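# Move wooden block from tote onto stand's top plate

## Task

Take the wooden block out of the tote and set it on the stand's top plate so it stays there unaided. The stand's post is already locked at the correct height and must still be locked at that height at the end; letting it drop quickly can fail the task even if a robot is holding it. The tote must finish resting on the work bench with nothing hanging past the bench edge. One or both robots may be used. At the end every gripper must have released and every robot must have backed away, with no robot fallen over or leaning; anything held in position only by a robot does not count.

## Robot and tools

ROBOTS. r1 and r2 are identical Hello Robot Stretch 3 units. Each has a two-wheel differential base with a passive omni wheel at the back, a mast carrying a lift, a telescoping arm that sticks out of the robot's right side, a wrist (yaw, pitch, roll), a two-finger gripper with round 0.04 m pads, and a pan/tilt head. The base is 0.33 m long and 0.34 m wide and spins about the point between the drive wheels, 0.05 m behind its front edge. With arm retracted and wrist folded the wrist pokes up to 0.06 m beyond the right side and a spin sweeps a 0.28 m radius; an unfolded, level gripper reaches outside that circle. To move the hand forward you drive the base; it cannot move sideways.

FRAMES. Base frame: origin on the floor between the drive wheels, x forward, y left, z up. hand_pose is in this frame, at the point where closed fingertips meet; with all wrist joints at zero its x points up, y back toward the mast, z toward the rear. Odometry frame is the base frame at scene start; base_odometry comes from wheel turns (slip counts as motion), heading positive to the left, -3.142 to 3.142. Each robot reports in its own frames, so only images, lidar_m, wrist_depth_mm and head_depth_mm reveal where the robots are relative to each other.

execute_actions. Arguments: actions (a list holding one action, or empty to just read state and images) and cameras (list of camera names such as r1_head_camera, r1_nav_camera, r1_wrist_camera, r2_..., or "all"; omitted/null means all, [] means none). An action is an object keyed "r1" and/or "r2"; under each go "base", "joints", optional "contact_limits". All listed motions start together; one action runs at most 15 s.
- base: exactly one of translate_m (metres, -1 to 1, a relative drive from the base's last reported position, positive forward) or rotate_rad (radians, -3.2 to 3.2, a relative turn in place, positive counter-clockwise seen from above).
- joints: absolute targets by name, each a single number: lift_m 0 to 1.1 m (arm height on mast, tol 0.004); arm_m 0 to 0.52 m (extension, tol 0.004); wrist_yaw_rad -1.345 to 4.42 (0 along the arm, positive swings toward the front, 3.0 folds over the base); wrist_pitch_rad -1.57 to 0.451 (0 level, negative tips fingers down, tol 0.05); wrist_roll_rad -2.911 to 2.911 (0 = fingers side by side, level); gripper_m -0.089 to 0.179 (bigger is wider; the true gap is smaller by about 0.007 when almost shut and 0.025 when fully open, and zero under 0.007); head_pan_rad -3.953 to 1.73 (0 forward, positive left, -1.57 faces along the arm); head_tilt_rad -1.53 to 0.419 (negative looks down). Angle tolerances 0.02 except pitch.
- contact_limits: {"arm_m": N}, N a motor-effort percentage 1 to 100; the arm motion halts with contact_stop near that effort (negative when retracting) and its holding force stays capped until the next action. Too low stops immediately; values over the maximum are clipped.
Anything you leave out of an action (joint, base, whole robot) may keep pushing toward its previous target. An unknown key or out-of-range number rejects the whole call. If a result reports a stop, the remaining calls in that reply are skipped.

wait(seconds 0 to 10): commands nothing, returns state and images. zoom_image(camera, region [x0, y0, x1, y1] in pixels from the top-left, at most 504 x 504) enlarges part of that camera's newest full image. finished_scene(scene) ends the scene irreversibly after the last command is held; the goal must already be met and stable.

RESULTS. base_status/joint_status: done, off_target (resting short, may still push), contact_stop, time_out, torque_fault (after the last three the old target is dropped). A lift or arm that contact-stopped goes slack until commanded again; a slack lift may sag under load or be pushed up by closing fingers on a surface. on_its_own covers uncommanded parts; "held at" is a target, not a position. motor_effort is percent of maximum, positive toward higher values, peak in brackets; readings have fixed bias and noise. Wheel effort positive means pushing forward. lidar_m: 12 distances in metres for 30-degree sectors, 1st straight ahead, counter-clockwise (4th left, 7th behind, 10th right), plane 0.17 m above floor, range 0.15 to 12, "-" nothing seen; misses glass, thin legs and table tops, own robot hidden. wrist_depth_mm and head_depth_mm: 7x7 grids of median depth (45 to 1000 mm and 280 to 4000 mm; head grid is sideways). base_tilt in degrees (forward/right positive, up to ~4 degrees fixed bias); turned_by_wheels and turned_by_imu give rotation since last result. The pictures line lists image order. Image sizes: head 896x504, nav 672x504 fisheye, wrist 644x364.

SPEED. With lift_m below 0.30, arm_m below 0.03 and wrist_yaw_rad above 2.54 the base reaches 0.30 m/s and 1.9 rad/s; otherwise 0.10 m/s and 0.63 rad/s.

GRIPPING. Command gripper_m below the object's width to grasp (lower squeezes harder, but a stall guard eases off, so heavy or slick items can slide; resend a different value to re-squeeze). Release with at least 0.02 above the contact value. Neither reading nor status confirms a grasp: check images.

AVOID. Fold or unfold the wrist only with lift_m 0.32 to 0.95, pitch -0.4 and roll near 0; once folded the lift may go down to 0.25. If yaw is below -0.4, keep pitch at -0.5 or lower. Pushing against something rigid with the gripper above about 0.45 m can tip the robot, more so with raised limits or a repeated push. Don't drive while gripping or pressing something fixed. If snagged, reverse the last move in small steps, free the gripper, and lower lift to about 0.2 if still leaning. Wrist servos under prolonged strain switch off for 10 s. Robots must never press together: once bases touch, any further drive presses hard; nothing in the state reports robot contact. Equal commands give slightly different travel (up to 2.5 cm per metre). Lower the stand's post slowly if ever touched. Loose objects may occasionally get nudged. Avoid drops and hard impacts.

Each tool is called after "Call:" as a command line: name --argument value for each argument, lists and objects as JSON in quotes; but a table of rows of numbers goes row by row, as --pt "numbers of a row", without its own name.

## Session

Call:
execute_actions --actions '[]'

Scene clock: 0.00 s.
r1.base_odometry: x=+0.000 y=+0.000 heading=+0.000 (m, m, rad; r1's odometry frame)
r1.turned_by_wheels: +0.000 (rad since the last result)
r1.turned_by_imu: +0.000 (rad since the last result)
r1.base_tilt: forward=+0.9 right=-0.5 (deg)
r1.lidar_m: 1.85 1.25 2.27 2.23 1.13 0.92 0.91 1.00 1.56 3.12 3.43 1.68
r1.head_depth_mm: 1942 2914 3805 3805 3869 3798 2469 / 1912 2802 3887 3813 3749 3771 2493 / 1920 2827 3966 3908 3899 3874 2501 / 1927 2862 3896 3975 3982 3967 2475 / 1919 2838 - 3987 - 3859 2504 / 1926 2802 - - 3971 1792 2449 / 1897 2812 - - - 1659 1255
r1.base_status: not commanded
r1.joint_positions: lift_m=+0.349 arm_m=+0.000 wrist_yaw_rad=+2.920 wrist_pitch_rad=-0.533 wrist_roll_rad=-0.004 gripper_m=+0.037 head_pan_rad=-0.001 head_tilt_rad=+0.013
r1.joint_status: not commanded
r1.motor_effort: left_wheel=+0 right_wheel=+0 lift_m=+18 arm_m=+0 wrist_yaw_rad=-1 wrist_pitch_rad=+5 wrist_roll_rad=+0 gripper_m=-1 head_pan_rad=+1 head_tilt_rad=+1 (%)
r1.hand_pose: x=+0.0245 y=+0.0585 z=+0.3369 quat_wxyz=(+0.261, +0.697, +0.110, +0.659) (m; r1's base frame)
r1.wrist_depth_mm: - - - - - - - / - - - - - - - / 923 - 925 929 908 916 931 / 735 - 731 739 731 744 748 / 613 593 628 607 618 611 626 / 522 529 - 530 547 525 524 / 458 - - 467 459 461 471
r2.base_odometry: x=+0.000 y=+0.000 heading=+0.000 (m, m, rad; r2's odometry frame)
r2.turned_by_wheels: +0.000 (rad since the last result)
r2.turned_by_imu: +0.000 (rad since the last result)
r2.base_tilt: forward=+0.7 right=-0.3 (deg)
r2.lidar_m: 4.02 1.31 1.49 3.44 1.61 0.86 0.72 0.72 0.81 1.32 3.48 3.92
r2.head_depth_mm: 2067 2653 - - - 3507 2409 / 2090 2932 - - - 3474 2373 / 2097 3239 - - - 3503 2350 / 2091 3247 - - - 3379 2313 / 2117 3289 - - - 3377 2295 / 2124 3359 3898 3959 - 3280 2275 / 2162 3458 3812 3934 3888 3287 2229
r2.base_status: not commanded
r2.joint_positions: lift_m=+0.598 arm_m=+0.001 wrist_yaw_rad=+3.025 wrist_pitch_rad=-0.504 wrist_roll_rad=+0.016 gripper_m=+0.037 head_pan_rad=-0.002 head_tilt_rad=-0.005
r2.joint_status: not commanded
r2.motor_effort: left_wheel=+0 right_wheel=-1 lift_m=+21 arm_m=+0 wrist_yaw_rad=+0 wrist_pitch_rad=+4 wrist_roll_rad=+0 gripper_m=+0 head_pan_rad=+0 head_tilt_rad=+2 (%)
r2.hand_pose: x=+0.0036 y=+0.0655 z=+0.5922 quat_wxyz=(+0.217, +0.699, +0.134, +0.668) (m; r2's base frame)
r2.wrist_depth_mm: - - - - - - - / - - - - - - - / - - - - - - - / - - - - - - - / - 990 - 972 999 957 944 / 848 869 - 847 - 804 825 / 763 763 734 737 746 726 712
pictures: r1_head_camera (sideways: a quarter turn clockwise sets it upright), r1_nav_camera (sideways: a quarter turn counterclockwise sets it upright), r1_wrist_camera, r2_head_camera (sideways: a quarter turn clockwise sets it upright), r2_nav_camera (sideways: a quarter turn counterclockwise sets it upright), r2_wrist_camera
Images, in order (width x height): r1_head_camera 896x504, r1_nav_camera 672x504, r1_wrist_camera 644x364, r2_head_camera 896x504, r2_nav_camera 672x504, r2_wrist_camera 644x364.

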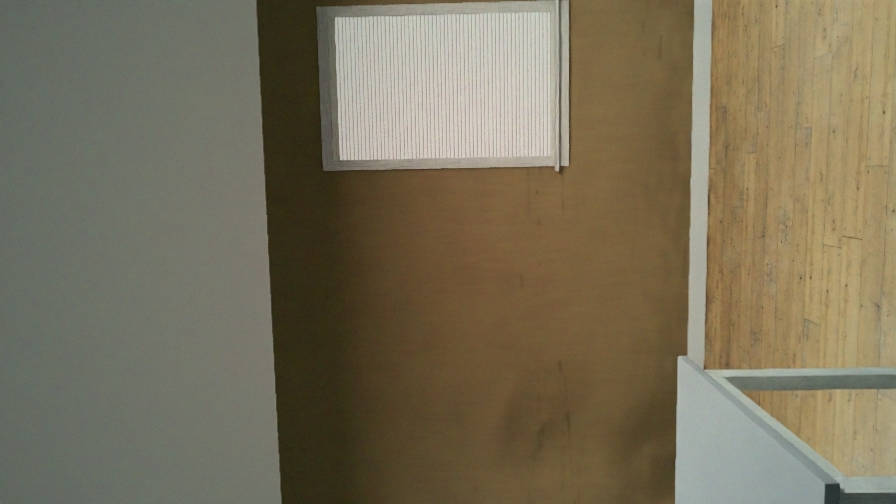

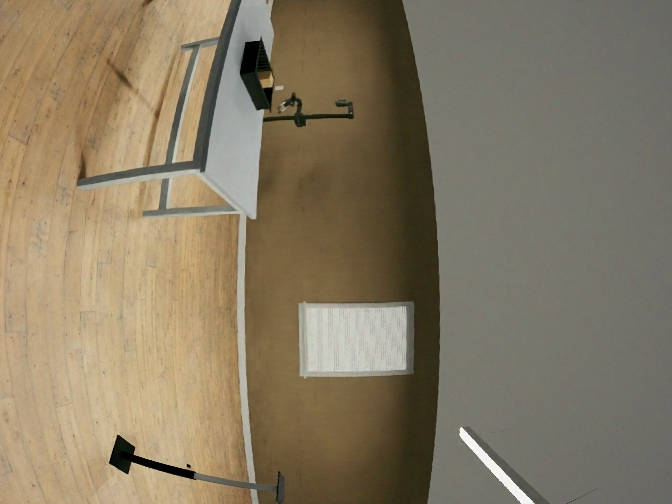

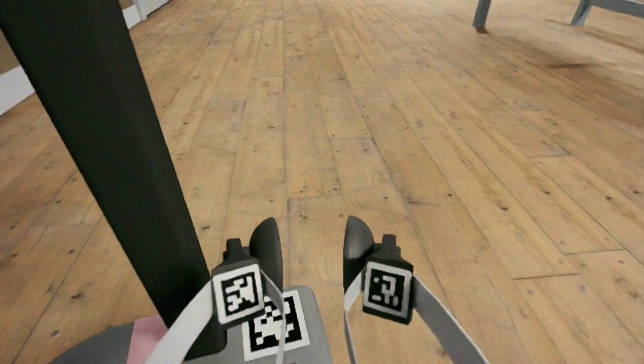

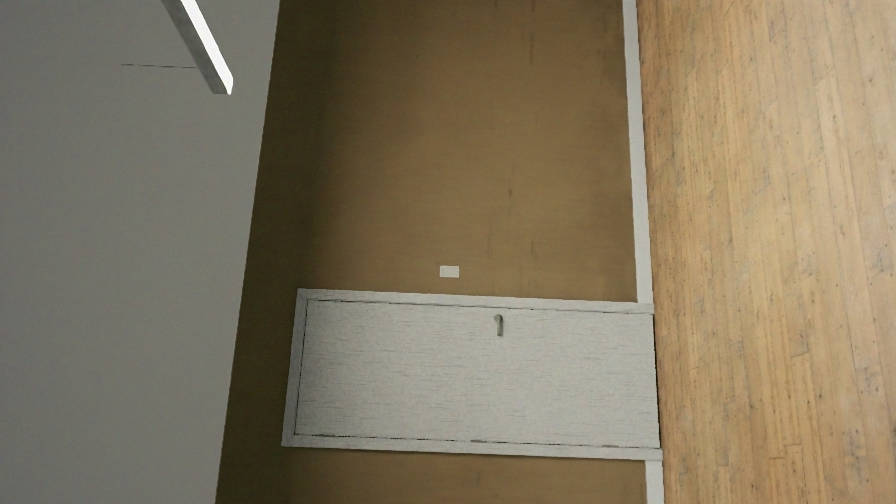

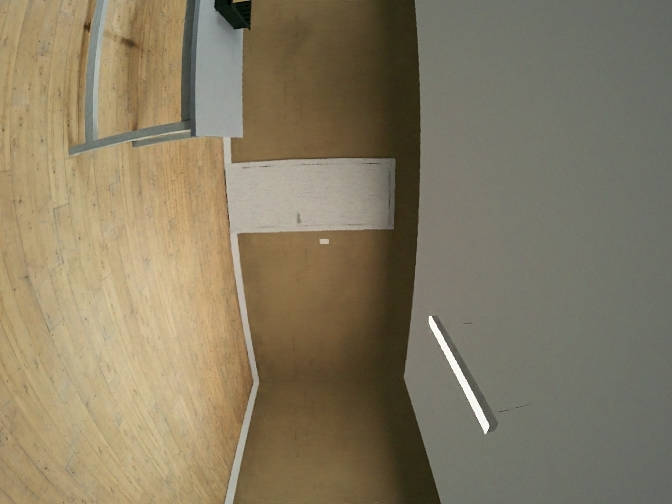

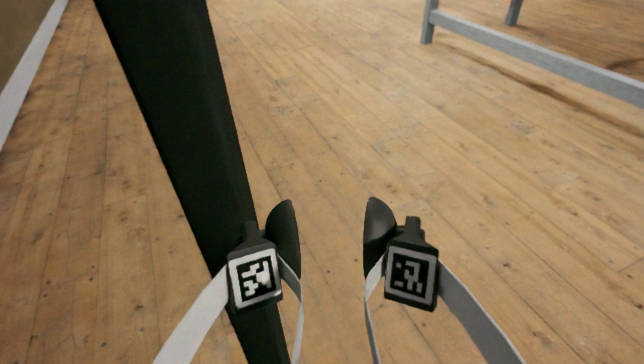

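Call:
execute_actions --actions '[{"r2":{"joints":{"head_pan_rad":0.9,"head_tilt_rad":-0.4}}}]' --cameras '["r2_head_camera"]'

Scene clock: 6.07 s.
r1.base_odometry: x=+0.000 y=+0.000 heading=+0.000 (m, m, rad; r1's odometry frame)
r1.turned_by_wheels: +0.000 (rad since the last result)
r1.turned_by_imu: -0.001 (rad since the last result)
r1.base_tilt: forward=+0.8 right=-0.4 (deg)
r1.lidar_m: 1.85 1.25 2.27 2.23 1.12 0.92 0.91 1.00 1.56 3.12 3.45 1.68
r1.head_depth_mm: 1914 2895 3799 3821 3830 3744 2501 / 1917 2880 3895 3855 3811 3862 2532 / 1920 2796 3854 3838 3907 3875 2479 / 1921 2877 3966 3920 3973 3867 2513 / 1931 2820 - 3992 3966 - 2543 / 1907 2824 - - - 1791 2425 / 1905 2771 - - - 1670 1263
r1.base_status: not commanded
r1.joint_positions: lift_m=+0.349 arm_m=+0.000 wrist_yaw_rad=+2.920 wrist_pitch_rad=-0.533 wrist_roll_rad=-0.004 gripper_m=+0.037 head_pan_rad=-0.001 head_tilt_rad=+0.013
r1.joint_status: not commanded
r1.motor_effort: left_wheel=-1(1) right_wheel=+0(0) lift_m=+18(18) arm_m=+0(0) wrist_yaw_rad=+0(1) wrist_pitch_rad=+5(4) wrist_roll_rad=+0(0) gripper_m=-2(0) head_pan_rad=+1(2) head_tilt_rad=+1(1) (%)
r1.hand_pose: x=+0.0245 y=+0.0585 z=+0.3369 quat_wxyz=(+0.261, +0.697, +0.110, +0.659) (m; r1's base frame)
r1.wrist_depth_mm: - - - - - - - / - - - - - - - / 905 - 910 915 913 931 919 / 727 - 726 735 727 751 745 / 606 593 639 616 617 625 612 / 523 525 - 524 540 534 531 / 461 - - 464 455 464 463
r2.base_odometry: x=+0.000 y=+0.000 heading=+0.000 (m, m, rad; r2's odometry frame)
r2.turned_by_wheels: +0.000 (rad since the last result)
r2.turned_by_imu: +0.000 (rad since the last result)
r2.base_tilt: forward=+0.8 right=-0.2 (deg)
r2.lidar_m: 4.01 1.32 1.48 3.44 1.60 0.86 0.72 0.72 0.81 1.32 3.49 3.92
r2.head_depth_mm: 3580 3753 3999 1497 2376 1690 1470 / 3818 - - 1588 2321 1686 1451 / - - 2050 1687 2328 1732 1441 / - - 2342 2827 2307 1765 1446 / - - 2307 2865 2185 1766 1437 / - - - 3167 2163 1754 1431 / - - - 2847 2273 1745 1421
r2.base_status: not commanded
r2.joint_positions: lift_m=+0.598 arm_m=+0.001 wrist_yaw_rad=+3.025 wrist_pitch_rad=-0.504 wrist_roll_rad=+0.016 gripper_m=+0.037 head_pan_rad=+0.893 head_tilt_rad=-0.395
r2.joint_status: all done
r2.motor_effort: left_wheel=+1(1) right_wheel=-1(0) lift_m=+20(21) arm_m=-1(0) wrist_yaw_rad=+0(1) wrist_pitch_rad=+4(5) wrist_roll_rad=+0(0) gripper_m=+0(0) head_pan_rad=+4(51) head_tilt_rad=-2(24) (%)
r2.hand_pose: x=+0.0036 y=+0.0655 z=+0.5922 quat_wxyz=(+0.217, +0.699, +0.134, +0.668) (m; r2's base frame)
r2.wrist_depth_mm: - - - - - - - / - - - - - - - / - - - - - - - / - - - - - - - / - 995 - 947 969 930 946 / 869 876 - 867 - 831 825 / 767 750 732 737 705 733 727
pictures: r2_head_camera (sideways: a quarter turn clockwise sets it upright)
Images, in order (width x height): r2_head_camera 896x504.

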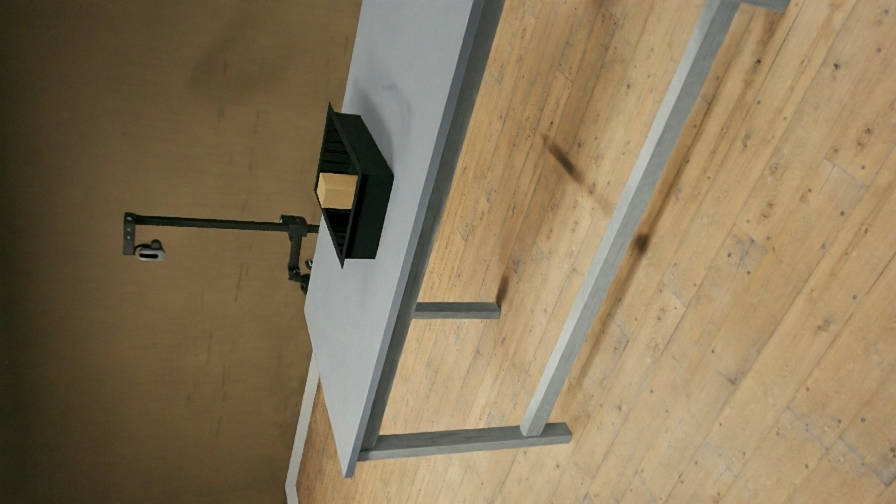

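Call:
execute_actions --actions '[{"r1":{"joints":{"head_pan_rad":0.6,"head_tilt_rad":-0.3}}}]' --cameras '["r1_head_camera"]'

Scene clock: 20.43 s.
r1.base_odometry: x=+0.000 y=+0.000 heading=+0.000 (m, m, rad; r1's odometry frame)
r1.turned_by_wheels: +0.000 (rad since the last result)
r1.turned_by_imu: -0.001 (rad since the last result)
r1.base_tilt: forward=+0.8 right=-0.6 (deg)
r1.lidar_m: 1.85 1.25 2.27 2.23 1.13 0.92 0.91 1.00 1.56 3.12 3.44 1.68
r1.head_depth_mm: 3669 3793 - 3999 2514 2040 1623 / 3926 - - 2002 1357 1845 1521 / - - - 1985 2366 2098 1614 / - - - 1835 2596 2078 1638 / - - - 1886 2750 2104 1627 / - - - 2190 2901 2097 1625 / - - - 3845 2638 2090 1610
r1.base_status: not commanded
r1.joint_positions: lift_m=+0.349 arm_m=+0.000 wrist_yaw_rad=+2.920 wrist_pitch_rad=-0.533 wrist_roll_rad=-0.004 gripper_m=+0.037 head_pan_rad=+0.593 head_tilt_rad=-0.296
r1.joint_status: all done
r1.motor_effort: left_wheel=-1(1) right_wheel=+0(0) lift_m=+18(18) arm_m=+0(0) wrist_yaw_rad=+0(1) wrist_pitch_rad=+5(5) wrist_roll_rad=+0(0) gripper_m=-1(2) head_pan_rad=+3(23) head_tilt_rad=-3(27) (%)
r1.hand_pose: x=+0.0245 y=+0.0585 z=+0.3369 quat_wxyz=(+0.261, +0.697, +0.110, +0.659) (m; r1's base frame)
r1.wrist_depth_mm: - - - - - - - / - - - - - - - / 929 - 916 902 913 934 949 / 737 - 731 737 737 738 741 / 613 591 637 620 615 615 617 / 521 527 - 525 545 525 532 / 454 - - 457 459 463 467
r2.base_odometry: x=+0.000 y=+0.000 heading=+0.000 (m, m, rad; r2's odometry frame)
r2.turned_by_wheels: +0.000 (rad since the last result)
r2.turned_by_imu: +0.000 (rad since the last result)
r2.base_tilt: forward=+0.5 right=-0.1 (deg)
r2.lidar_m: 4.01 1.32 1.48 3.46 1.60 0.86 0.72 0.72 0.81 1.32 3.49 3.92
r2.head_depth_mm: 3624 3850 3991 1496 2338 1690 1466 / 3803 - - 1580 2335 1689 1453 / - - 2059 1692 2318 1744 1448 / - - 2357 2802 2311 1782 1449 / - - 2319 2889 2167 1764 1437 / - - - 3240 2207 1741 1433 / - - - 2858 2217 1750 1425
r2.base_status: not commanded
r2.joint_positions: lift_m=+0.598 arm_m=+0.001 wrist_yaw_rad=+3.025 wrist_pitch_rad=-0.504 wrist_roll_rad=+0.016 gripper_m=+0.037 head_pan_rad=+0.893 head_tilt_rad=-0.395
r2.joint_status: not commanded
r2.motor_effort: left_wheel=+1(0) right_wheel=-1(1) lift_m=+21(21) arm_m=-1(1) wrist_yaw_rad=+1(1) wrist_pitch_rad=+5(5) wrist_roll_rad=+0(0) gripper_m=+0(1) head_pan_rad=+6(6) head_tilt_rad=-2(2) (%)
r2.hand_pose: x=+0.0036 y=+0.0655 z=+0.5922 quat_wxyz=(+0.217, +0.699, +0.134, +0.668) (m; r2's base frame)
r2.wrist_depth_mm: - - - - - - - / - - - - - - - / - - - - - - - / - - - - - - - / - 979 - 938 989 927 918 / 857 850 - 830 - 833 809 / 761 758 731 751 746 726 704
pictures: r1_head_camera (sideways: a quarter turn clockwise sets it upright)
Images, in order (width x height): r1_head_camera 896x504.

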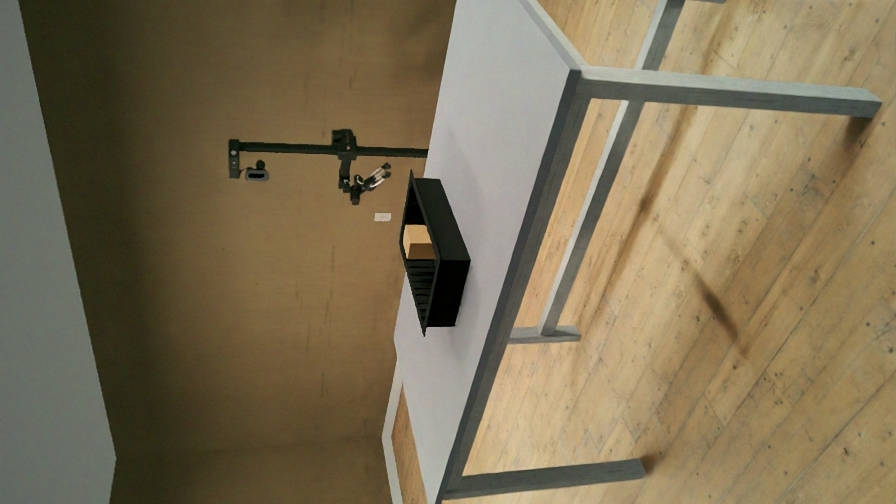

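Call:
execute_actions --actions '[{"r1":{"base":{"rotate_rad":0.75}}}]' --cameras '[]'

Call:
execute_actions --actions '[{"r1":{"base":{"translate_m":1.0}}}]' --cameras '[]'

Call:
execute_actions --actions '[{"r1":{"base":{"translate_m":0.5},"joints":{"head_pan_rad":-0.6,"head_tilt_rad":-0.5}}}]' --cameras '["r1_head_camera","r1_nav_camera"]'

Scene clock: 38.37 s.
r1.base_odometry: x=+0.000 y=+0.000 heading=+0.750 (m, m, rad; r1's odometry frame)
r1.turned_by_wheels: +0.750 (rad since the last result)
r1.turned_by_imu: +0.758 (rad since the last result)
r1.base_tilt: forward=+0.8 right=-0.5 (deg)
r1.lidar_m: 2.23 5.68 1.52 0.99 0.91 0.92 1.15 2.34 3.16 1.68 3.88 1.25
r1.head_depth_mm: - - - - 2902 2085 1610 / - - - - 2958 2087 1613 / - - - - 2935 2076 1616 / - - - - 2913 2086 1625 / - - - - 2933 2087 1625 / - - - - 2943 2090 1614 / - - - - 2902 2108 1611
r1.base_status: done
r1.joint_positions: lift_m=+0.349 arm_m=+0.000 wrist_yaw_rad=+2.920 wrist_pitch_rad=-0.533 wrist_roll_rad=-0.004 gripper_m=+0.037 head_pan_rad=+0.593 head_tilt_rad=-0.296
r1.joint_status: not commanded
r1.motor_effort: left_wheel=-5(9) right_wheel=+4(7) lift_m=+18(18) arm_m=+0(0) wrist_yaw_rad=+0(0) wrist_pitch_rad=+4(4) wrist_roll_rad=+0(0) gripper_m=-1(1) head_pan_rad=+3(2) head_tilt_rad=-3(3) (%)
r1.hand_pose: x=+0.0245 y=+0.0585 z=+0.3369 quat_wxyz=(+0.261, +0.697, +0.110, +0.659) (m; r1's base frame)
r1.wrist_depth_mm: - 841 - - - - - / - 929 - - - - - / 734 - 916 919 925 914 921 / 729 - 732 730 742 745 748 / 612 588 637 612 630 623 622 / 533 524 - 526 546 526 532 / 460 - - 461 460 460 459
r2.base_odometry: x=+0.000 y=+0.000 heading=+0.000 (m, m, rad; r2's odometry frame)
r2.turned_by_wheels: +0.000 (rad since the last result)
r2.turned_by_imu: -0.001 (rad since the last result)
r2.base_tilt: forward=+0.6 right=-0.3 (deg)
r2.lidar_m: 4.02 1.31 1.48 3.45 1.60 0.86 0.72 0.72 0.81 1.32 3.48 3.91
r2.head_depth_mm: 3688 3815 - 1490 2349 1699 1458 / 3863 - - 1590 2334 1689 1449 / - - 2034 1685 2305 1737 1455 / - - 2371 2813 2292 1770 1448 / - - 2318 2883 2180 1758 1441 / - - - 3239 2182 1751 1433 / - - - 2891 2275 1750 1421
r2.base_status: not commanded
r2.joint_positions: lift_m=+0.598 arm_m=+0.001 wrist_yaw_rad=+3.025 wrist_pitch_rad=-0.504 wrist_roll_rad=+0.016 gripper_m=+0.037 head_pan_rad=+0.893 head_tilt_rad=-0.395
r2.joint_status: not commanded
r2.motor_effort: left_wheel=+1(1) right_wheel=-1(1) lift_m=+21(20) arm_m=+0(0) wrist_yaw_rad=+0(0) wrist_pitch_rad=+5(5) wrist_roll_rad=+0(0) gripper_m=-1(1) head_pan_rad=+5(3) head_tilt_rad=-2(2) (%)
r2.hand_pose: x=+0.0036 y=+0.0655 z=+0.5922 quat_wxyz=(+0.217, +0.699, +0.134, +0.668) (m; r2's base frame)
r2.wrist_depth_mm: - - - - - - - / - - - - - - - / - - - - - - - / - - - - - - - / - 993 - 974 974 961 938 / 866 866 - 832 - 802 797 / 784 764 736 736 736 727 710
pictures: none
No camera images: the call's "cameras" was empty. Leave "cameras" out to get every camera's image.

Scene clock: 49.60 s.
r1.base_odometry: x=+0.732 y=+0.681 heading=+0.750 (m, m, rad; r1's odometry frame)
r1.turned_by_wheels: +0.000 (rad since the last result)
r1.turned_by_imu: +0.001 (rad since the last result)
r1.base_tilt: forward=+0.7 right=-0.6 (deg)
r1.lidar_m: 1.28 4.88 2.51 1.66 1.52 1.54 1.93 3.91 1.87 0.56 0.56 1.18
r1.head_depth_mm: - - - - 1341 1426 1524 / - - - - 2948 2078 1616 / - - - - 2935 2086 1615 / - - - - 2917 2066 1624 / - - - - 2910 2077 1617 / - - - - 2861 2073 1629 / - - - - 2904 2083 1635
r1.base_status: done
r1.joint_positions: lift_m=+0.349 arm_m=+0.000 wrist_yaw_rad=+2.920 wrist_pitch_rad=-0.533 wrist_roll_rad=-0.004 gripper_m=+0.037 head_pan_rad=+0.593 head_tilt_rad=-0.296
r1.joint_status: not commanded
r1.motor_effort: left_wheel=-4(6) right_wheel=+3(7) lift_m=+18(18) arm_m=+0(1) wrist_yaw_rad=+0(1) wrist_pitch_rad=+5(5) wrist_roll_rad=+0(1) gripper_m=+0(0) head_pan_rad=+3(2) head_tilt_rad=-3(3) (%)
r1.hand_pose: x=+0.0245 y=+0.0585 z=+0.3369 quat_wxyz=(+0.261, +0.697, +0.110, +0.659) (m; r1's base frame)
r1.wrist_depth_mm: - - - - - - - / - - - - - - - / 923 - 914 914 920 929 948 / 733 - 737 737 745 740 748 / 607 592 629 614 619 616 620 / 522 524 - 524 542 539 527 / 454 - - 460 457 459 460
r2.base_odometry: x=+0.000 y=+0.000 heading=+0.000 (m, m, rad; r2's odometry frame)
r2.turned_by_wheels: +0.000 (rad since the last result)
r2.turned_by_imu: -0.001 (rad since the last result)
r2.base_tilt: forward=+0.8 right=-0.2 (deg)
r2.lidar_m: 4.02 1.32 1.48 3.44 1.60 0.86 0.72 0.72 0.81 1.32 3.47 3.92
r2.head_depth_mm: 3606 3808 3994 1497 2348 1698 1463 / 3788 - - 1599 2340 1683 1458 / - - 2040 1678 2304 1744 1442 / - - 2343 2783 2291 1774 1455 / - - 2322 2915 2191 1764 1436 / - - - 3257 2208 1752 1437 / - - - 2868 2222 1742 1430
r2.base_status: not commanded
r2.joint_positions: lift_m=+0.598 arm_m=+0.001 wrist_yaw_rad=+3.025 wrist_pitch_rad=-0.504 wrist_roll_rad=+0.016 gripper_m=+0.037 head_pan_rad=+0.893 head_tilt_rad=-0.395
r2.joint_status: not commanded
r2.motor_effort: left_wheel=+0(1) right_wheel=-1(1) lift_m=+21(21) arm_m=+0(1) wrist_yaw_rad=+1(1) wrist_pitch_rad=+5(5) wrist_roll_rad=+0(0) gripper_m=-1(0) head_pan_rad=+4(6) head_tilt_rad=-2(2) (%)
r2.hand_pose: x=+0.0036 y=+0.0655 z=+0.5922 quat_wxyz=(+0.217, +0.699, +0.134, +0.668) (m; r2's base frame)
r2.wrist_depth_mm: - - - - - - - / - - - - - - - / - - - - - - - / - - - - - - - / - 995 - 985 971 925 917 / 887 854 - 830 - 839 806 / 760 747 732 732 737 721 720
pictures: none
No camera images: the call's "cameras" was empty. Leave "cameras" out to get every camera's image.

Scene clock: 55.83 s.
r1.base_odometry: x=+1.098 y=+1.022 heading=+0.749 (m, m, rad; r1's odometry frame)
r1.turned_by_wheels: +0.000 (rad since the last result)
r1.turned_by_imu: +0.000 (rad since the last result)
r1.base_tilt: forward=+0.8 right=-0.4 (deg)
r1.lidar_m: 1.08 0.81 3.04 1.99 1.83 1.85 2.31 4.30 0.64 0.93 0.86 0.87
r1.head_depth_mm: 2473 2652 2867 2891 809 624 524 / 2542 2725 2984 2835 830 661 524 / 2600 2800 3045 2850 829 659 525 / 2657 2861 3111 2913 797 679 536 / 2668 2919 3190 2629 862 606 548 / 2793 3057 3431 2854 863 681 560 / 2930 3154 3482 2833 860 679 560
r1.base_status: done
r1.joint_positions: lift_m=+0.349 arm_m=+0.000 wrist_yaw_rad=+2.920 wrist_pitch_rad=-0.533 wrist_roll_rad=-0.004 gripper_m=+0.037 head_pan_rad=-0.593 head_tilt_rad=-0.494
r1.joint_status: all done
r1.motor_effort: left_wheel=-5(6) right_wheel=+3(7) lift_m=+18(18) arm_m=+1(0) wrist_yaw_rad=+0(0) wrist_pitch_rad=+5(5) wrist_roll_rad=+0(0) gripper_m=+1(2) head_pan_rad=-3(25) head_tilt_rad=-4(23) (%)
r1.hand_pose: x=+0.0245 y=+0.0585 z=+0.3369 quat_wxyz=(+0.261, +0.697, +0.110, +0.659) (m; r1's base frame)
r1.wrist_depth_mm: - - - - - - - / - - - - - - - / 905 - 906 927 908 910 923 / 723 - 744 726 735 748 715 / 611 595 630 620 609 619 623 / 530 520 - 520 538 529 528 / 454 - - 460 461 460 461
r2.base_odometry: x=+0.000 y=+0.000 heading=+0.000 (m, m, rad; r2's odometry frame)
r2.turned_by_wheels: +0.000 (rad since the last result)
r2.turned_by_imu: -0.001 (rad since the last result)
r2.base_tilt: forward=+0.5 right=-0.3 (deg)
r2.lidar_m: 4.01 1.32 1.48 3.45 1.60 0.86 0.72 0.72 0.81 1.32 3.48 3.93
r2.head_depth_mm: 3584 3830 3960 1485 2369 1682 1463 / 3864 - - 1594 2349 1683 1461 / - - 2035 1690 2327 1728 1450 / - - 2384 2781 2341 1780 1437 / - - 2355 2943 2205 1750 1436 / - - - 3232 2180 1758 1415 / - - - 2898 2250 1740 1425
r2.base_status: not commanded
r2.joint_positions: lift_m=+0.598 arm_m=+0.001 wrist_yaw_rad=+3.025 wrist_pitch_rad=-0.504 wrist_roll_rad=+0.016 gripper_m=+0.037 head_pan_rad=+0.893 head_tilt_rad=-0.395
r2.joint_status: not commanded
r2.motor_effort: left_wheel=+1(1) right_wheel=-1(1) lift_m=+21(21) arm_m=+0(0) wrist_yaw_rad=+1(1) wrist_pitch_rad=+5(5) wrist_roll_rad=+0(1) gripper_m=+0(0) head_pan_rad=+5(4) head_tilt_rad=-2(2) (%)
r2.hand_pose: x=+0.0036 y=+0.0655 z=+0.5922 quat_wxyz=(+0.217, +0.699, +0.134, +0.668) (m; r2's base frame)
r2.wrist_depth_mm: - - - - - - - / - - - - - - - / - - - - - - - / - - - - - - - / - 976 - 928 981 946 916 / 890 846 - 839 - 833 831 / 794 773 750 743 744 722 726
pictures: r1_head_camera (sideways: a quarter turn clockwise sets it upright), r1_nav_camera (sideways: a quarter turn counterclockwise sets it upright)
Images, in order (width x height): r1_head_camera 896x504, r1_nav_camera 672x504.

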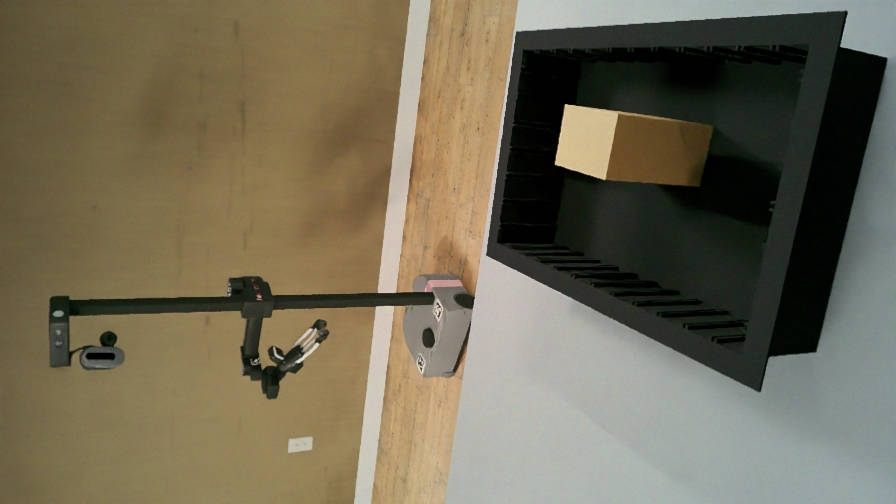

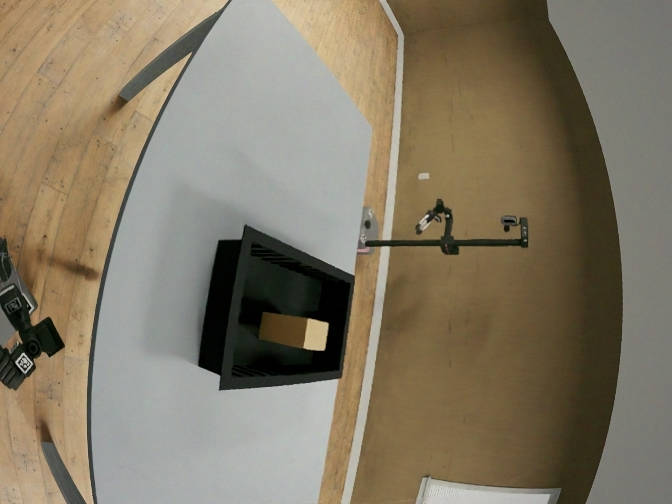

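Call:
execute_actions --actions '[{"r1":{"base":{"translate_m":-0.1},"joints":{"lift_m":0.94,"wrist_pitch_rad":-0.4}}}]' --cameras '[]'

Call:
execute_actions --actions '[{"r1":{"base":{"rotate_rad":0.75},"joints":{"head_pan_rad":-1.4,"head_tilt_rad":-0.7}}}]' --cameras '["r1_head_camera","r1_nav_camera"]'

Scene clock: 80.10 s.
r1.base_odometry: x=+1.025 y=+0.954 heading=+0.749 (m, m, rad; r1's odometry frame)
r1.turned_by_wheels: +0.000 (rad since the last result)
r1.turned_by_imu: -0.002 (rad since the last result)
r1.base_tilt: forward=+0.8 right=-0.5 (deg)
r1.lidar_m: 1.16 0.90 2.93 1.93 1.77 1.79 2.24 4.24 0.59 1.00 0.92 0.93
r1.head_depth_mm: 2574 2692 2943 2905 867 684 563 / 2590 2812 3003 2901 808 644 564 / 2646 2871 3136 2889 765 679 565 / 2746 2962 3217 2866 802 607 561 / 2751 2963 3269 2629 799 622 561 / 2867 3082 3477 1174 863 627 562 / 2927 3243 3569 1170 859 681 559
r1.base_status: done
r1.joint_positions: lift_m=+0.940 arm_m=+0.000 wrist_yaw_rad=+2.920 wrist_pitch_rad=-0.420 wrist_roll_rad=-0.004 gripper_m=+0.037 head_pan_rad=-0.593 head_tilt_rad=-0.494
r1.joint_status: all done
r1.motor_effort: left_wheel=-4(9) right_wheel=+3(4) lift_m=+22(21) arm_m=+1(0) wrist_yaw_rad=+0(0) wrist_pitch_rad=+8(9) wrist_roll_rad=+0(0) gripper_m=-1(2) head_pan_rad=-2(2) head_tilt_rad=-4(4) (%)
r1.hand_pose: x=+0.0280 y=+0.0737 z=+0.9519 quat_wxyz=(+0.223, +0.702, +0.071, +0.673) (m; r1's base frame)
r1.wrist_depth_mm: - - - - - - - / - - - - - - - / - - - - - - - / - - - - - - - / - - - - - - - / - - - - - - - / - - - - - - -
r2.base_odometry: x=+0.000 y=+0.000 heading=+0.000 (m, m, rad; r2's odometry frame)
r2.turned_by_wheels: +0.000 (rad since the last result)
r2.turned_by_imu: -0.001 (rad since the last result)
r2.base_tilt: forward=+0.5 right=-0.3 (deg)
r2.lidar_m: 4.01 1.31 1.48 3.46 1.60 0.86 0.72 0.72 0.81 1.32 3.48 3.93
r2.head_depth_mm: 3591 3799 - 1495 2326 1697 1462 / 3793 2420 - 1580 2327 1685 1451 / - - 2031 1699 2346 1732 1442 / - - 2432 2790 2291 1760 1432 / - - 2366 2922 2194 1760 1432 / - - - 3171 2157 1755 1423 / - - - 2916 2260 1758 1427
r2.base_status: not commanded
r2.joint_positions: lift_m=+0.598 arm_m=+0.001 wrist_yaw_rad=+3.025 wrist_pitch_rad=-0.504 wrist_roll_rad=+0.016 gripper_m=+0.037 head_pan_rad=+0.893 head_tilt_rad=-0.395
r2.joint_status: not commanded
r2.motor_effort: left_wheel=+1(1) right_wheel=-1(0) lift_m=+21(21) arm_m=+0(0) wrist_yaw_rad=+0(0) wrist_pitch_rad=+5(4) wrist_roll_rad=+0(0) gripper_m=+1(0) head_pan_rad=+5(5) head_tilt_rad=-2(2) (%)
r2.hand_pose: x=+0.0036 y=+0.0655 z=+0.5922 quat_wxyz=(+0.217, +0.699, +0.134, +0.668) (m; r2's base frame)
r2.wrist_depth_mm: - - - - - - - / - - - - - - - / - - - - - - - / - - - - - - - / - 999 - 960 990 958 972 / 868 855 - 844 - 817 819 / 772 769 716 738 745 747 716
pictures: none
No camera images: the call's "cameras" was empty. Leave "cameras" out to get every camera's image.

Scene clock: 82.27 s.
r1.base_odometry: x=+1.025 y=+0.954 heading=+1.499 (m, m, rad; r1's odometry frame)
r1.turned_by_wheels: +0.750 (rad since the last result)
r1.turned_by_imu: +0.758 (rad since the last result)
r1.base_tilt: forward=+0.8 right=-0.6 (deg)
r1.lidar_m: 4.57 2.28 1.80 1.77 1.89 2.78 2.07 0.59 0.94 0.92 0.98 0.90
r1.head_depth_mm: 2547 2815 2782 855 714 - 482 / 2617 2967 2778 856 714 - - / 2702 3055 2725 795 624 - - / 2709 3052 2758 741 678 - 499 / 2747 3089 964 840 644 605 530 / 2766 3141 1100 762 652 579 1147 / 2908 3304 1097 844 683 574 1167
r1.base_status: done
r1.joint_positions: lift_m=+0.940 arm_m=+0.000 wrist_yaw_rad=+2.920 wrist_pitch_rad=-0.420 wrist_roll_rad=-0.004 gripper_m=+0.037 head_pan_rad=-1.393 head_tilt_rad=-0.691
r1.joint_status: all done
r1.motor_effort: left_wheel=-4(10) right_wheel=+4(7) lift_m=+22(22) arm_m=+0(0) wrist_yaw_rad=+0(0) wrist_pitch_rad=+8(8) wrist_roll_rad=+0(0) gripper_m=-1(1) head_pan_rad=-2(25) head_tilt_rad=-6(24) (%)
r1.hand_pose: x=+0.0280 y=+0.0737 z=+0.9519 quat_wxyz=(+0.223, +0.702, +0.071, +0.673) (m; r1's base frame)
r1.wrist_depth_mm: - - - - - - - / - - - - - - - / - - - - - - - / - - - - - - - / - - - - - - - / - - - - - - - / - - - - - - -
r2.base_odometry: x=+0.000 y=+0.000 heading=+0.000 (m, m, rad; r2's odometry frame)
r2.turned_by_wheels: +0.000 (rad since the last result)
r2.turned_by_imu: +0.000 (rad since the last result)
r2.base_tilt: forward=+0.6 right=-0.3 (deg)
r2.lidar_m: 4.01 1.32 1.48 3.45 1.60 0.86 0.72 0.72 0.81 1.32 3.48 3.90
r2.head_depth_mm: 3631 3866 3959 1493 2339 1691 1465 / 3747 - 2546 1591 2322 1679 1447 / - - 2042 1675 2297 1733 1450 / - - 2362 2832 2295 1785 1445 / - - 2329 2914 2182 1767 1430 / - - - 3204 2179 1738 1431 / - - - 2814 2262 1751 1428
r2.base_status: not commanded
r2.joint_positions: lift_m=+0.598 arm_m=+0.001 wrist_yaw_rad=+3.025 wrist_pitch_rad=-0.504 wrist_roll_rad=+0.016 gripper_m=+0.037 head_pan_rad=+0.893 head_tilt_rad=-0.395
r2.joint_status: not commanded
r2.motor_effort: left_wheel=+0(1) right_wheel=-1(1) lift_m=+21(21) arm_m=+0(0) wrist_yaw_rad=+0(0) wrist_pitch_rad=+4(5) wrist_roll_rad=+0(0) gripper_m=+0(1) head_pan_rad=+5(5) head_tilt_rad=-2(2) (%)
r2.hand_pose: x=+0.0036 y=+0.0655 z=+0.5922 quat_wxyz=(+0.217, +0.699, +0.134, +0.668) (m; r2's base frame)
r2.wrist_depth_mm: - - - - - - - / - - - - - - - / - - - - - - - / - - - - - - - / 973 998 - 952 966 932 942 / 865 857 - 843 - 802 811 / 766 753 720 728 712 726 721
pictures: r1_head_camera (sideways: a quarter turn clockwise sets it upright), r1_nav_camera (sideways: a quarter turn counterclockwise sets it upright)
Images, in order (width x height): r1_head_camera 896x504, r1_nav_camera 672x504.

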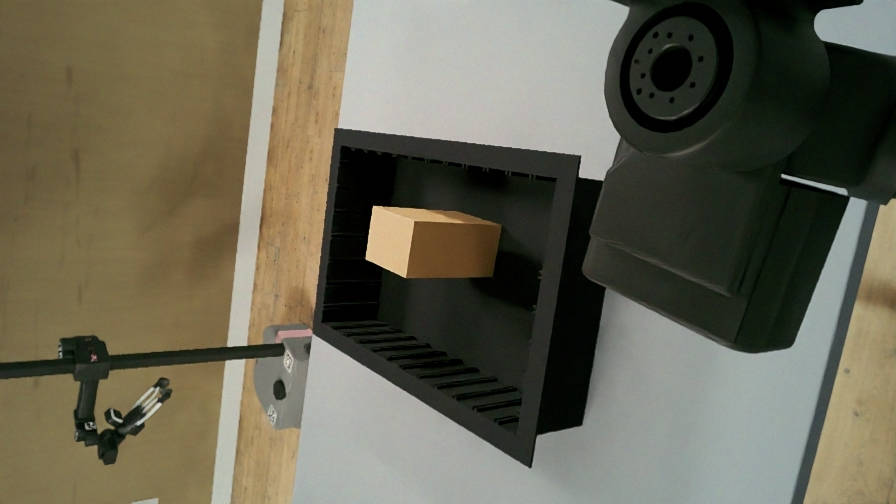

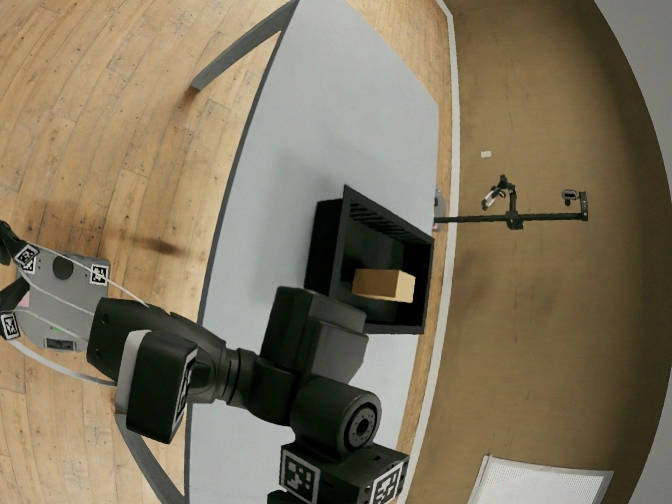

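Call:
execute_actions --actions '[{"r1":{"joints":{"wrist_yaw_rad":0.0,"gripper_m":0.15}}}]' --cameras '[]'

Call:
execute_actions --actions '[{"r1":{"joints":{"arm_m":0.3,"wrist_pitch_rad":-1.5}}}]' --cameras '["r1_head_camera","r1_wrist_camera"]'

Scene clock: 91.67 s.
r1.base_odometry: x=+1.025 y=+0.954 heading=+1.499 (m, m, rad; r1's odometry frame)
r1.turned_by_wheels: +0.000 (rad since the last result)
r1.turned_by_imu: -0.001 (rad since the last result)
r1.base_tilt: forward=+0.9 right=-0.6 (deg)
r1.lidar_m: 4.57 2.30 1.80 1.77 1.89 2.78 2.07 0.59 0.94 0.92 0.98 0.90
r1.head_depth_mm: 2546 2844 2767 855 732 - - / 2617 2870 2735 852 - - - / 2704 2919 2768 797 633 - 509 / 2732 3059 2719 743 637 580 519 / 2737 3060 963 833 645 578 531 / 2786 3213 1102 765 651 577 1143 / 2901 3175 1098 842 682 575 1167
r1.base_status: not commanded
r1.joint_positions: lift_m=+0.940 arm_m=+0.000 wrist_yaw_rad=+0.002 wrist_pitch_rad=-0.420 wrist_roll_rad=-0.004 gripper_m=+0.150 head_pan_rad=-1.393 head_tilt_rad=-0.691
r1.joint_status: all done
r1.motor_effort: left_wheel=-5(5) right_wheel=+4(4) lift_m=+22(22) arm_m=+0(0) wrist_yaw_rad=-3(3) wrist_pitch_rad=+8(8) wrist_roll_rad=+0(0) gripper_m=-1(81) head_pan_rad=-2(2) head_tilt_rad=-5(6) (%)
r1.hand_pose: x=-0.0210 y=-0.3690 z=+0.9519 quat_wxyz=(+0.693, +0.149, -0.690, -0.147) (m; r1's base frame)
r1.wrist_depth_mm: - - - - - - - / - - - - - - - / 767 761 601 671 - - - / 566 474 425 548 565 572 567 / 353 416 444 444 458 470 462 / 298 296 279 356 383 - 384 / 330 315 313 315 326 315 324
r2.base_odometry: x=+0.000 y=+0.000 heading=+0.000 (m, m, rad; r2's odometry frame)
r2.turned_by_wheels: +0.000 (rad since the last result)
r2.turned_by_imu: -0.001 (rad since the last result)
r2.base_tilt: forward=+0.6 right=-0.2 (deg)
r2.lidar_m: 4.01 1.32 1.48 3.44 1.60 0.86 0.72 0.72 0.81 1.32 3.47 3.94
r2.head_depth_mm: 3665 3836 - 1489 2327 1682 1456 / 3766 3920 - 1581 2320 1683 1454 / - - 2037 1699 2307 1723 1455 / - - 2359 2775 2319 1775 1449 / - - 2355 2930 2193 1761 1435 / - - - 3159 2173 1772 1434 / - - - 2850 2249 1747 1414
r2.base_status: not commanded
r2.joint_positions: lift_m=+0.598 arm_m=+0.001 wrist_yaw_rad=+3.025 wrist_pitch_rad=-0.504 wrist_roll_rad=+0.016 gripper_m=+0.037 head_pan_rad=+0.893 head_tilt_rad=-0.395
r2.joint_status: not commanded
r2.motor_effort: left_wheel=+1(1) right_wheel=-1(1) lift_m=+20(21) arm_m=+0(0) wrist_yaw_rad=+1(0) wrist_pitch_rad=+4(4) wrist_roll_rad=+0(0) gripper_m=+0(0) head_pan_rad=+4(6) head_tilt_rad=-2(2) (%)
r2.hand_pose: x=+0.0036 y=+0.0655 z=+0.5922 quat_wxyz=(+0.217, +0.699, +0.134, +0.668) (m; r2's base frame)
r2.wrist_depth_mm: - - - - - - - / - - - - - - - / - - - - - - - / - - - - - - - / - 978 - 945 940 918 921 / 892 876 - 831 - 824 783 / 749 749 727 739 719 722 725
pictures: none
No camera images: the call's "cameras" was empty. Leave "cameras" out to get every camera's image.

Scene clock: 95.10 s.
r1.base_odometry: x=+1.025 y=+0.954 heading=+1.499 (m, m, rad; r1's odometry frame)
r1.turned_by_wheels: +0.000 (rad since the last result)
r1.turned_by_imu: -0.001 (rad since the last result)
r1.base_tilt: forward=+0.8 right=-0.5 (deg)
r1.lidar_m: 4.58 2.29 1.80 1.77 1.89 2.77 2.07 0.59 0.94 0.92 0.98 0.90
r1.head_depth_mm: 2548 2719 - 843 695 583 500 / 2625 2885 - - 690 582 500 / 2673 2964 2832 845 643 579 508 / 2742 3059 948 761 650 578 519 / 2767 3029 975 841 650 579 528 / 2778 3180 1105 766 651 575 1148 / 2916 3258 1091 841 684 575 1164
r1.base_status: not commanded
r1.joint_positions: lift_m=+0.940 arm_m=+0.299 wrist_yaw_rad=+0.002 wrist_pitch_rad=-1.509 wrist_roll_rad=-0.008 gripper_m=+0.150 head_pan_rad=-1.393 head_tilt_rad=-0.691
r1.joint_status: all done
r1.motor_effort: left_wheel=-4(5) right_wheel=+3(4) lift_m=+22(22) arm_m=+7(5) wrist_yaw_rad=-4(4) wrist_pitch_rad=+4(8) wrist_roll_rad=+3(4) gripper_m=+0(1) head_pan_rad=-2(2) head_tilt_rad=-6(5) (%)
r1.hand_pose: x=-0.0216 y=-0.4361 z=+0.8212 quat_wxyz=(+0.518, +0.487, -0.512, -0.482) (m; r1's base frame)
r1.wrist_depth_mm: 198 201 203 123 210 213 215 / 201 202 205 125 213 216 218 / 202 205 208 126 216 218 220 / 194 206 208 128 218 222 224 / 125 126 127 217 220 223 225 / 212 216 218 221 224 - 230 / - 218 220 223 227 228 233
r2.base_odometry: x=+0.000 y=+0.000 heading=+0.000 (m, m, rad; r2's odometry frame)
r2.turned_by_wheels: +0.000 (rad since the last result)
r2.turned_by_imu: +0.000 (rad since the last result)
r2.base_tilt: forward=+0.8 right=-0.2 (deg)
r2.lidar_m: 4.00 1.32 1.48 3.44 1.60 0.86 0.72 0.72 0.80 1.32 3.48 3.93
r2.head_depth_mm: 3595 3932 3882 1496 2359 1695 1463 / 3834 - - 1580 2341 1702 1453 / - - 2000 1697 2322 1736 1446 / - - 2363 2782 2340 1777 1439 / - - 2328 2925 2179 1756 1444 / - - - 3189 2208 1758 1435 / - - - 2844 2256 1746 1428
r2.base_status: not commanded
r2.joint_positions: lift_m=+0.598 arm_m=+0.001 wrist_yaw_rad=+3.025 wrist_pitch_rad=-0.504 wrist_roll_rad=+0.016 gripper_m=+0.037 head_pan_rad=+0.893 head_tilt_rad=-0.395
r2.joint_status: not commanded
r2.motor_effort: left_wheel=+1(0) right_wheel=-1(0) lift_m=+21(21) arm_m=+0(0) wrist_yaw_rad=+1(0) wrist_pitch_rad=+5(4) wrist_roll_rad=+0(0) gripper_m=+0(0) head_pan_rad=+4(5) head_tilt_rad=-2(2) (%)
r2.hand_pose: x=+0.0036 y=+0.0655 z=+0.5922 quat_wxyz=(+0.217, +0.699, +0.134, +0.668) (m; r2's base frame)
r2.wrist_depth_mm: - - - - - - - / - - - - - - - / - - - - - - - / - - - - - - - / - - - 972 979 956 921 / 862 864 - 837 - 854 812 / 763 751 751 754 751 708 721
pictures: r1_head_camera (sideways: a quarter turn clockwise sets it upright), r1_wrist_camera
Images, in order (width x height): r1_head_camera 896x504, r1_wrist_camera 644x364.

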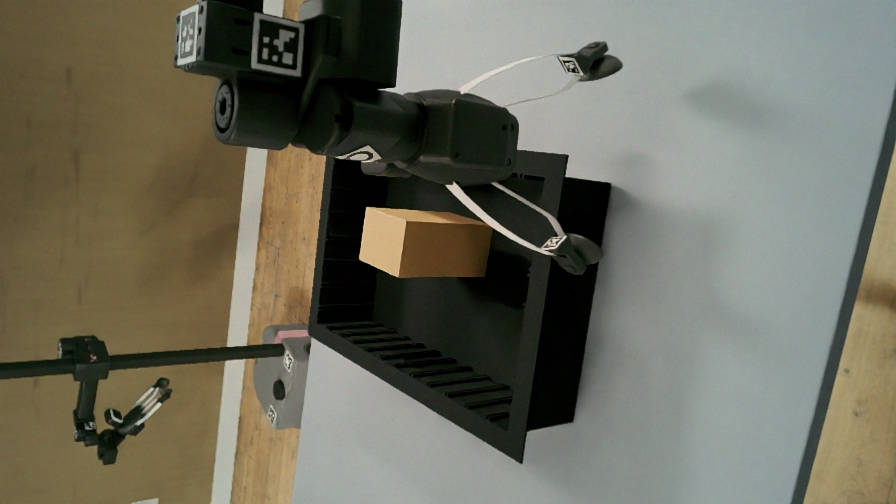

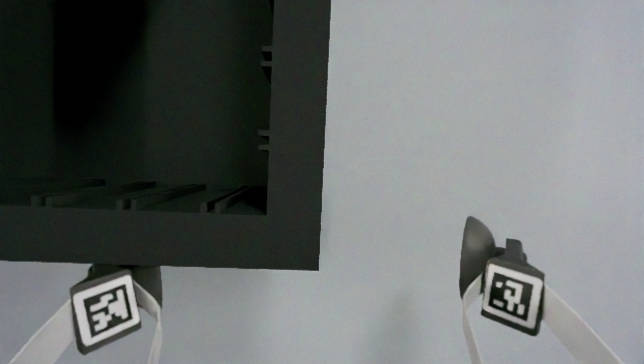

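Call:
execute_actions --actions '[{"r1":{"joints":{"lift_m":1.05}}}]' --cameras '[]'

Call:
execute_actions --actions '[{"r1":{"base":{"translate_m":0.1},"joints":{"arm_m":0.46}}}]' --cameras '["r1_head_camera","r1_wrist_camera"]'

Scene clock: 101.97 s.
r1.base_odometry: x=+1.025 y=+0.954 heading=+1.499 (m, m, rad; r1's odometry frame)
r1.turned_by_wheels: +0.000 (rad since the last result)
r1.turned_by_imu: -0.001 (rad since the last result)
r1.base_tilt: forward=+0.9 right=-0.7 (deg)
r1.lidar_m: 4.55 2.28 1.80 1.77 1.89 2.78 2.08 0.60 0.94 0.92 0.98 0.90
r1.head_depth_mm: - - 2741 879 692 582 501 / 2595 - - 853 691 580 500 / 2681 2952 2884 815 650 580 508 / 2737 3040 966 767 654 579 518 / 2733 3077 969 842 654 577 529 / 2733 3225 1100 765 666 576 1146 / 2827 3251 1094 838 686 574 1171
r1.base_status: not commanded
r1.joint_positions: lift_m=+1.050 arm_m=+0.300 wrist_yaw_rad=+0.002 wrist_pitch_rad=-1.504 wrist_roll_rad=-0.008 gripper_m=+0.150 head_pan_rad=-1.393 head_tilt_rad=-0.691
r1.joint_status: all done
r1.motor_effort: left_wheel=-4(5) right_wheel=+3(4) lift_m=+22(25) arm_m=+7(7) wrist_yaw_rad=-3(3) wrist_pitch_rad=+1(4) wrist_roll_rad=+3(3) gripper_m=+0(0) head_pan_rad=-2(1) head_tilt_rad=-5(5) (%)
r1.hand_pose: x=-0.0216 y=-0.4377 z=+0.9312 quat_wxyz=(+0.519, +0.485, -0.514, -0.481) (m; r1's base frame)
r1.wrist_depth_mm: 300 304 307 310 318 324 323 / 303 306 309 311 320 327 329 / 307 313 315 316 326 326 332 / 229 232 236 238 326 333 335 / 315 321 323 328 329 336 339 / 316 324 325 331 332 - 340 / 319 327 328 333 339 343 348
r2.base_odometry: x=+0.000 y=+0.000 heading=+0.000 (m, m, rad; r2's odometry frame)
r2.turned_by_wheels: +0.000 (rad since the last result)
r2.turned_by_imu: -0.001 (rad since the last result)
r2.base_tilt: forward=+0.7 right=-0.3 (deg)
r2.lidar_m: 4.01 1.32 1.48 3.44 1.60 0.86 0.72 0.72 0.81 1.32 3.49 3.91
r2.head_depth_mm: 3693 3810 - 1490 2356 1684 1459 / 3804 - - 1585 2339 1677 1453 / - - 2015 1685 2311 1733 1447 / - - 2386 2815 2282 1771 1446 / - - 2327 2881 2200 1767 1431 / - - - 3257 2182 1770 1423 / - - - 2878 2250 1742 1415
r2.base_status: not commanded
r2.joint_positions: lift_m=+0.598 arm_m=+0.001 wrist_yaw_rad=+3.025 wrist_pitch_rad=-0.504 wrist_roll_rad=+0.016 gripper_m=+0.037 head_pan_rad=+0.893 head_tilt_rad=-0.395
r2.joint_status: not commanded
r2.motor_effort: left_wheel=+0(1) right_wheel=-1(0) lift_m=+21(21) arm_m=+0(0) wrist_yaw_rad=+0(0) wrist_pitch_rad=+5(5) wrist_roll_rad=+0(1) gripper_m=+0(1) head_pan_rad=+5(4) head_tilt_rad=-2(1) (%)
r2.hand_pose: x=+0.0036 y=+0.0655 z=+0.5922 quat_wxyz=(+0.217, +0.699, +0.134, +0.668) (m; r2's base frame)
r2.wrist_depth_mm: - - - - - - - / - - - - - - - / - - - - - - - / - - - - - - - / - 991 - 960 990 960 915 / 883 846 - 862 - 815 823 / 759 762 742 739 725 728 722
pictures: none
No camera images: the call's "cameras" was empty. Leave "cameras" out to get every camera's image.

Scene clock: 104.40 s.
r1.base_odometry: x=+1.032 y=+1.054 heading=+1.499 (m, m, rad; r1's odometry frame)
r1.turned_by_wheels: +0.000 (rad since the last result)
r1.turned_by_imu: -0.001 (rad since the last result)
r1.base_tilt: forward=+0.8 right=-0.6 (deg)
r1.lidar_m: 4.46 2.27 1.79 1.76 1.88 2.77 2.17 0.69 0.94 0.93 0.99 0.81
r1.head_depth_mm: - 2906 2805 802 657 582 500 / - - 939 800 642 579 500 / 2682 2994 953 770 649 578 510 / 2720 3036 2873 822 654 577 519 / 2752 3109 1098 822 665 577 530 / 2748 3183 1099 842 684 576 1155 / 2918 3275 1095 840 683 573 1169
r1.base_status: done
r1.joint_positions: lift_m=+1.050 arm_m=+0.460 wrist_yaw_rad=+0.001 wrist_pitch_rad=-1.503 wrist_roll_rad=-0.008 gripper_m=+0.150 head_pan_rad=-1.393 head_tilt_rad=-0.691
r1.joint_status: all done
r1.motor_effort: left_wheel=-4(4) right_wheel=+3(8) lift_m=+22(22) arm_m=+6(6) wrist_yaw_rad=-1(3) wrist_pitch_rad=+1(2) wrist_roll_rad=+3(3) gripper_m=+0(1) head_pan_rad=-1(3) head_tilt_rad=-5(5) (%)
r1.hand_pose: x=-0.0216 y=-0.5978 z=+0.9312 quat_wxyz=(+0.519, +0.485, -0.514, -0.481) (m; r1's base frame)
r1.wrist_depth_mm: 303 258 307 311 295 319 326 / 307 263 311 199 293 324 331 / 308 264 313 201 289 329 334 / 311 267 316 202 287 333 334 / 313 265 317 325 281 335 341 / 318 319 324 328 280 - 340 / 320 278 301 306 277 341 345
r2.base_odometry: x=+0.000 y=+0.000 heading=+0.000 (m, m, rad; r2's odometry frame)
r2.turned_by_wheels: +0.000 (rad since the last result)
r2.turned_by_imu: +0.000 (rad since the last result)
r2.base_tilt: forward=+0.6 right=-0.2 (deg)
r2.lidar_m: 4.01 1.32 1.48 3.44 1.60 0.86 0.72 0.72 0.81 1.32 3.49 3.91
r2.head_depth_mm: 3646 3758 - 1491 2359 1689 1461 / 3824 - - 1587 2360 1699 1448 / - - 2005 1686 2340 1732 1445 / - - 2361 2800 2300 1784 1446 / - - 2318 2870 2180 1770 1433 / - - - 3208 2191 1767 1435 / - - - 2897 2243 1756 1423
r2.base_status: not commanded
r2.joint_positions: lift_m=+0.598 arm_m=+0.001 wrist_yaw_rad=+3.025 wrist_pitch_rad=-0.504 wrist_roll_rad=+0.016 gripper_m=+0.037 head_pan_rad=+0.893 head_tilt_rad=-0.395
r2.joint_status: not commanded
r2.motor_effort: left_wheel=+1(1) right_wheel=-1(0) lift_m=+21(21) arm_m=+0(0) wrist_yaw_rad=+0(0) wrist_pitch_rad=+5(5) wrist_roll_rad=+1(0) gripper_m=+0(1) head_pan_rad=+5(6) head_tilt_rad=-2(2) (%)
r2.hand_pose: x=+0.0036 y=+0.0655 z=+0.5922 quat_wxyz=(+0.217, +0.699, +0.134, +0.668) (m; r2's base frame)
r2.wrist_depth_mm: - - - - - - - / - - - - - - - / - - - - - - - / - - - - - - - / - 970 - 961 966 934 950 / 858 855 - 843 - 831 809 / 753 758 726 742 750 719 716
pictures: r1_head_camera (sideways: a quarter turn clockwise sets it upright), r1_wrist_camera
Images, in order (width x height): r1_head_camera 896x504, r1_wrist_camera 644x364.

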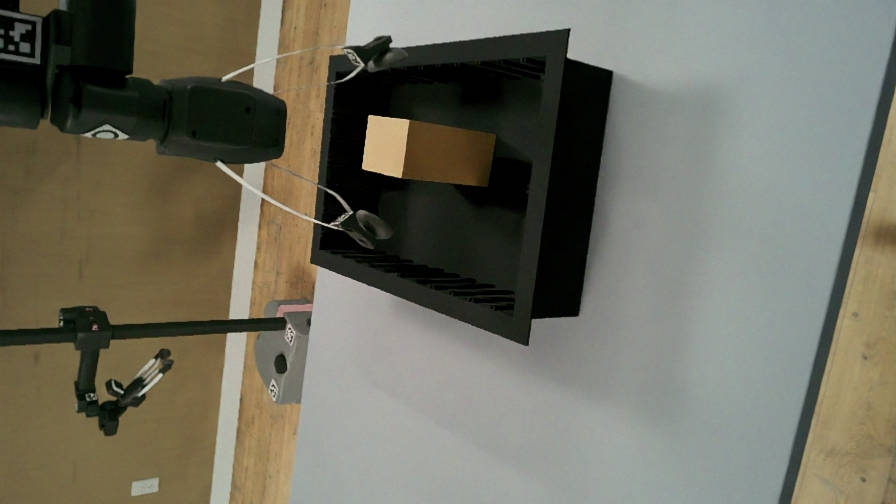

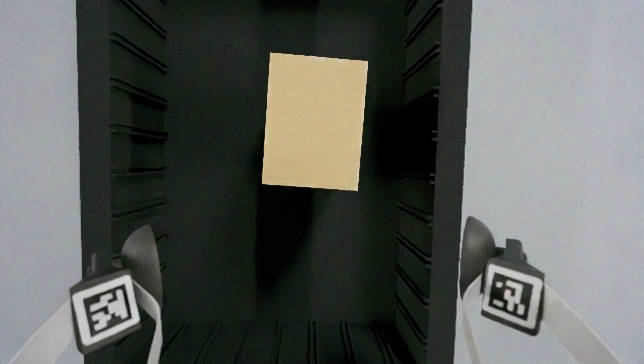

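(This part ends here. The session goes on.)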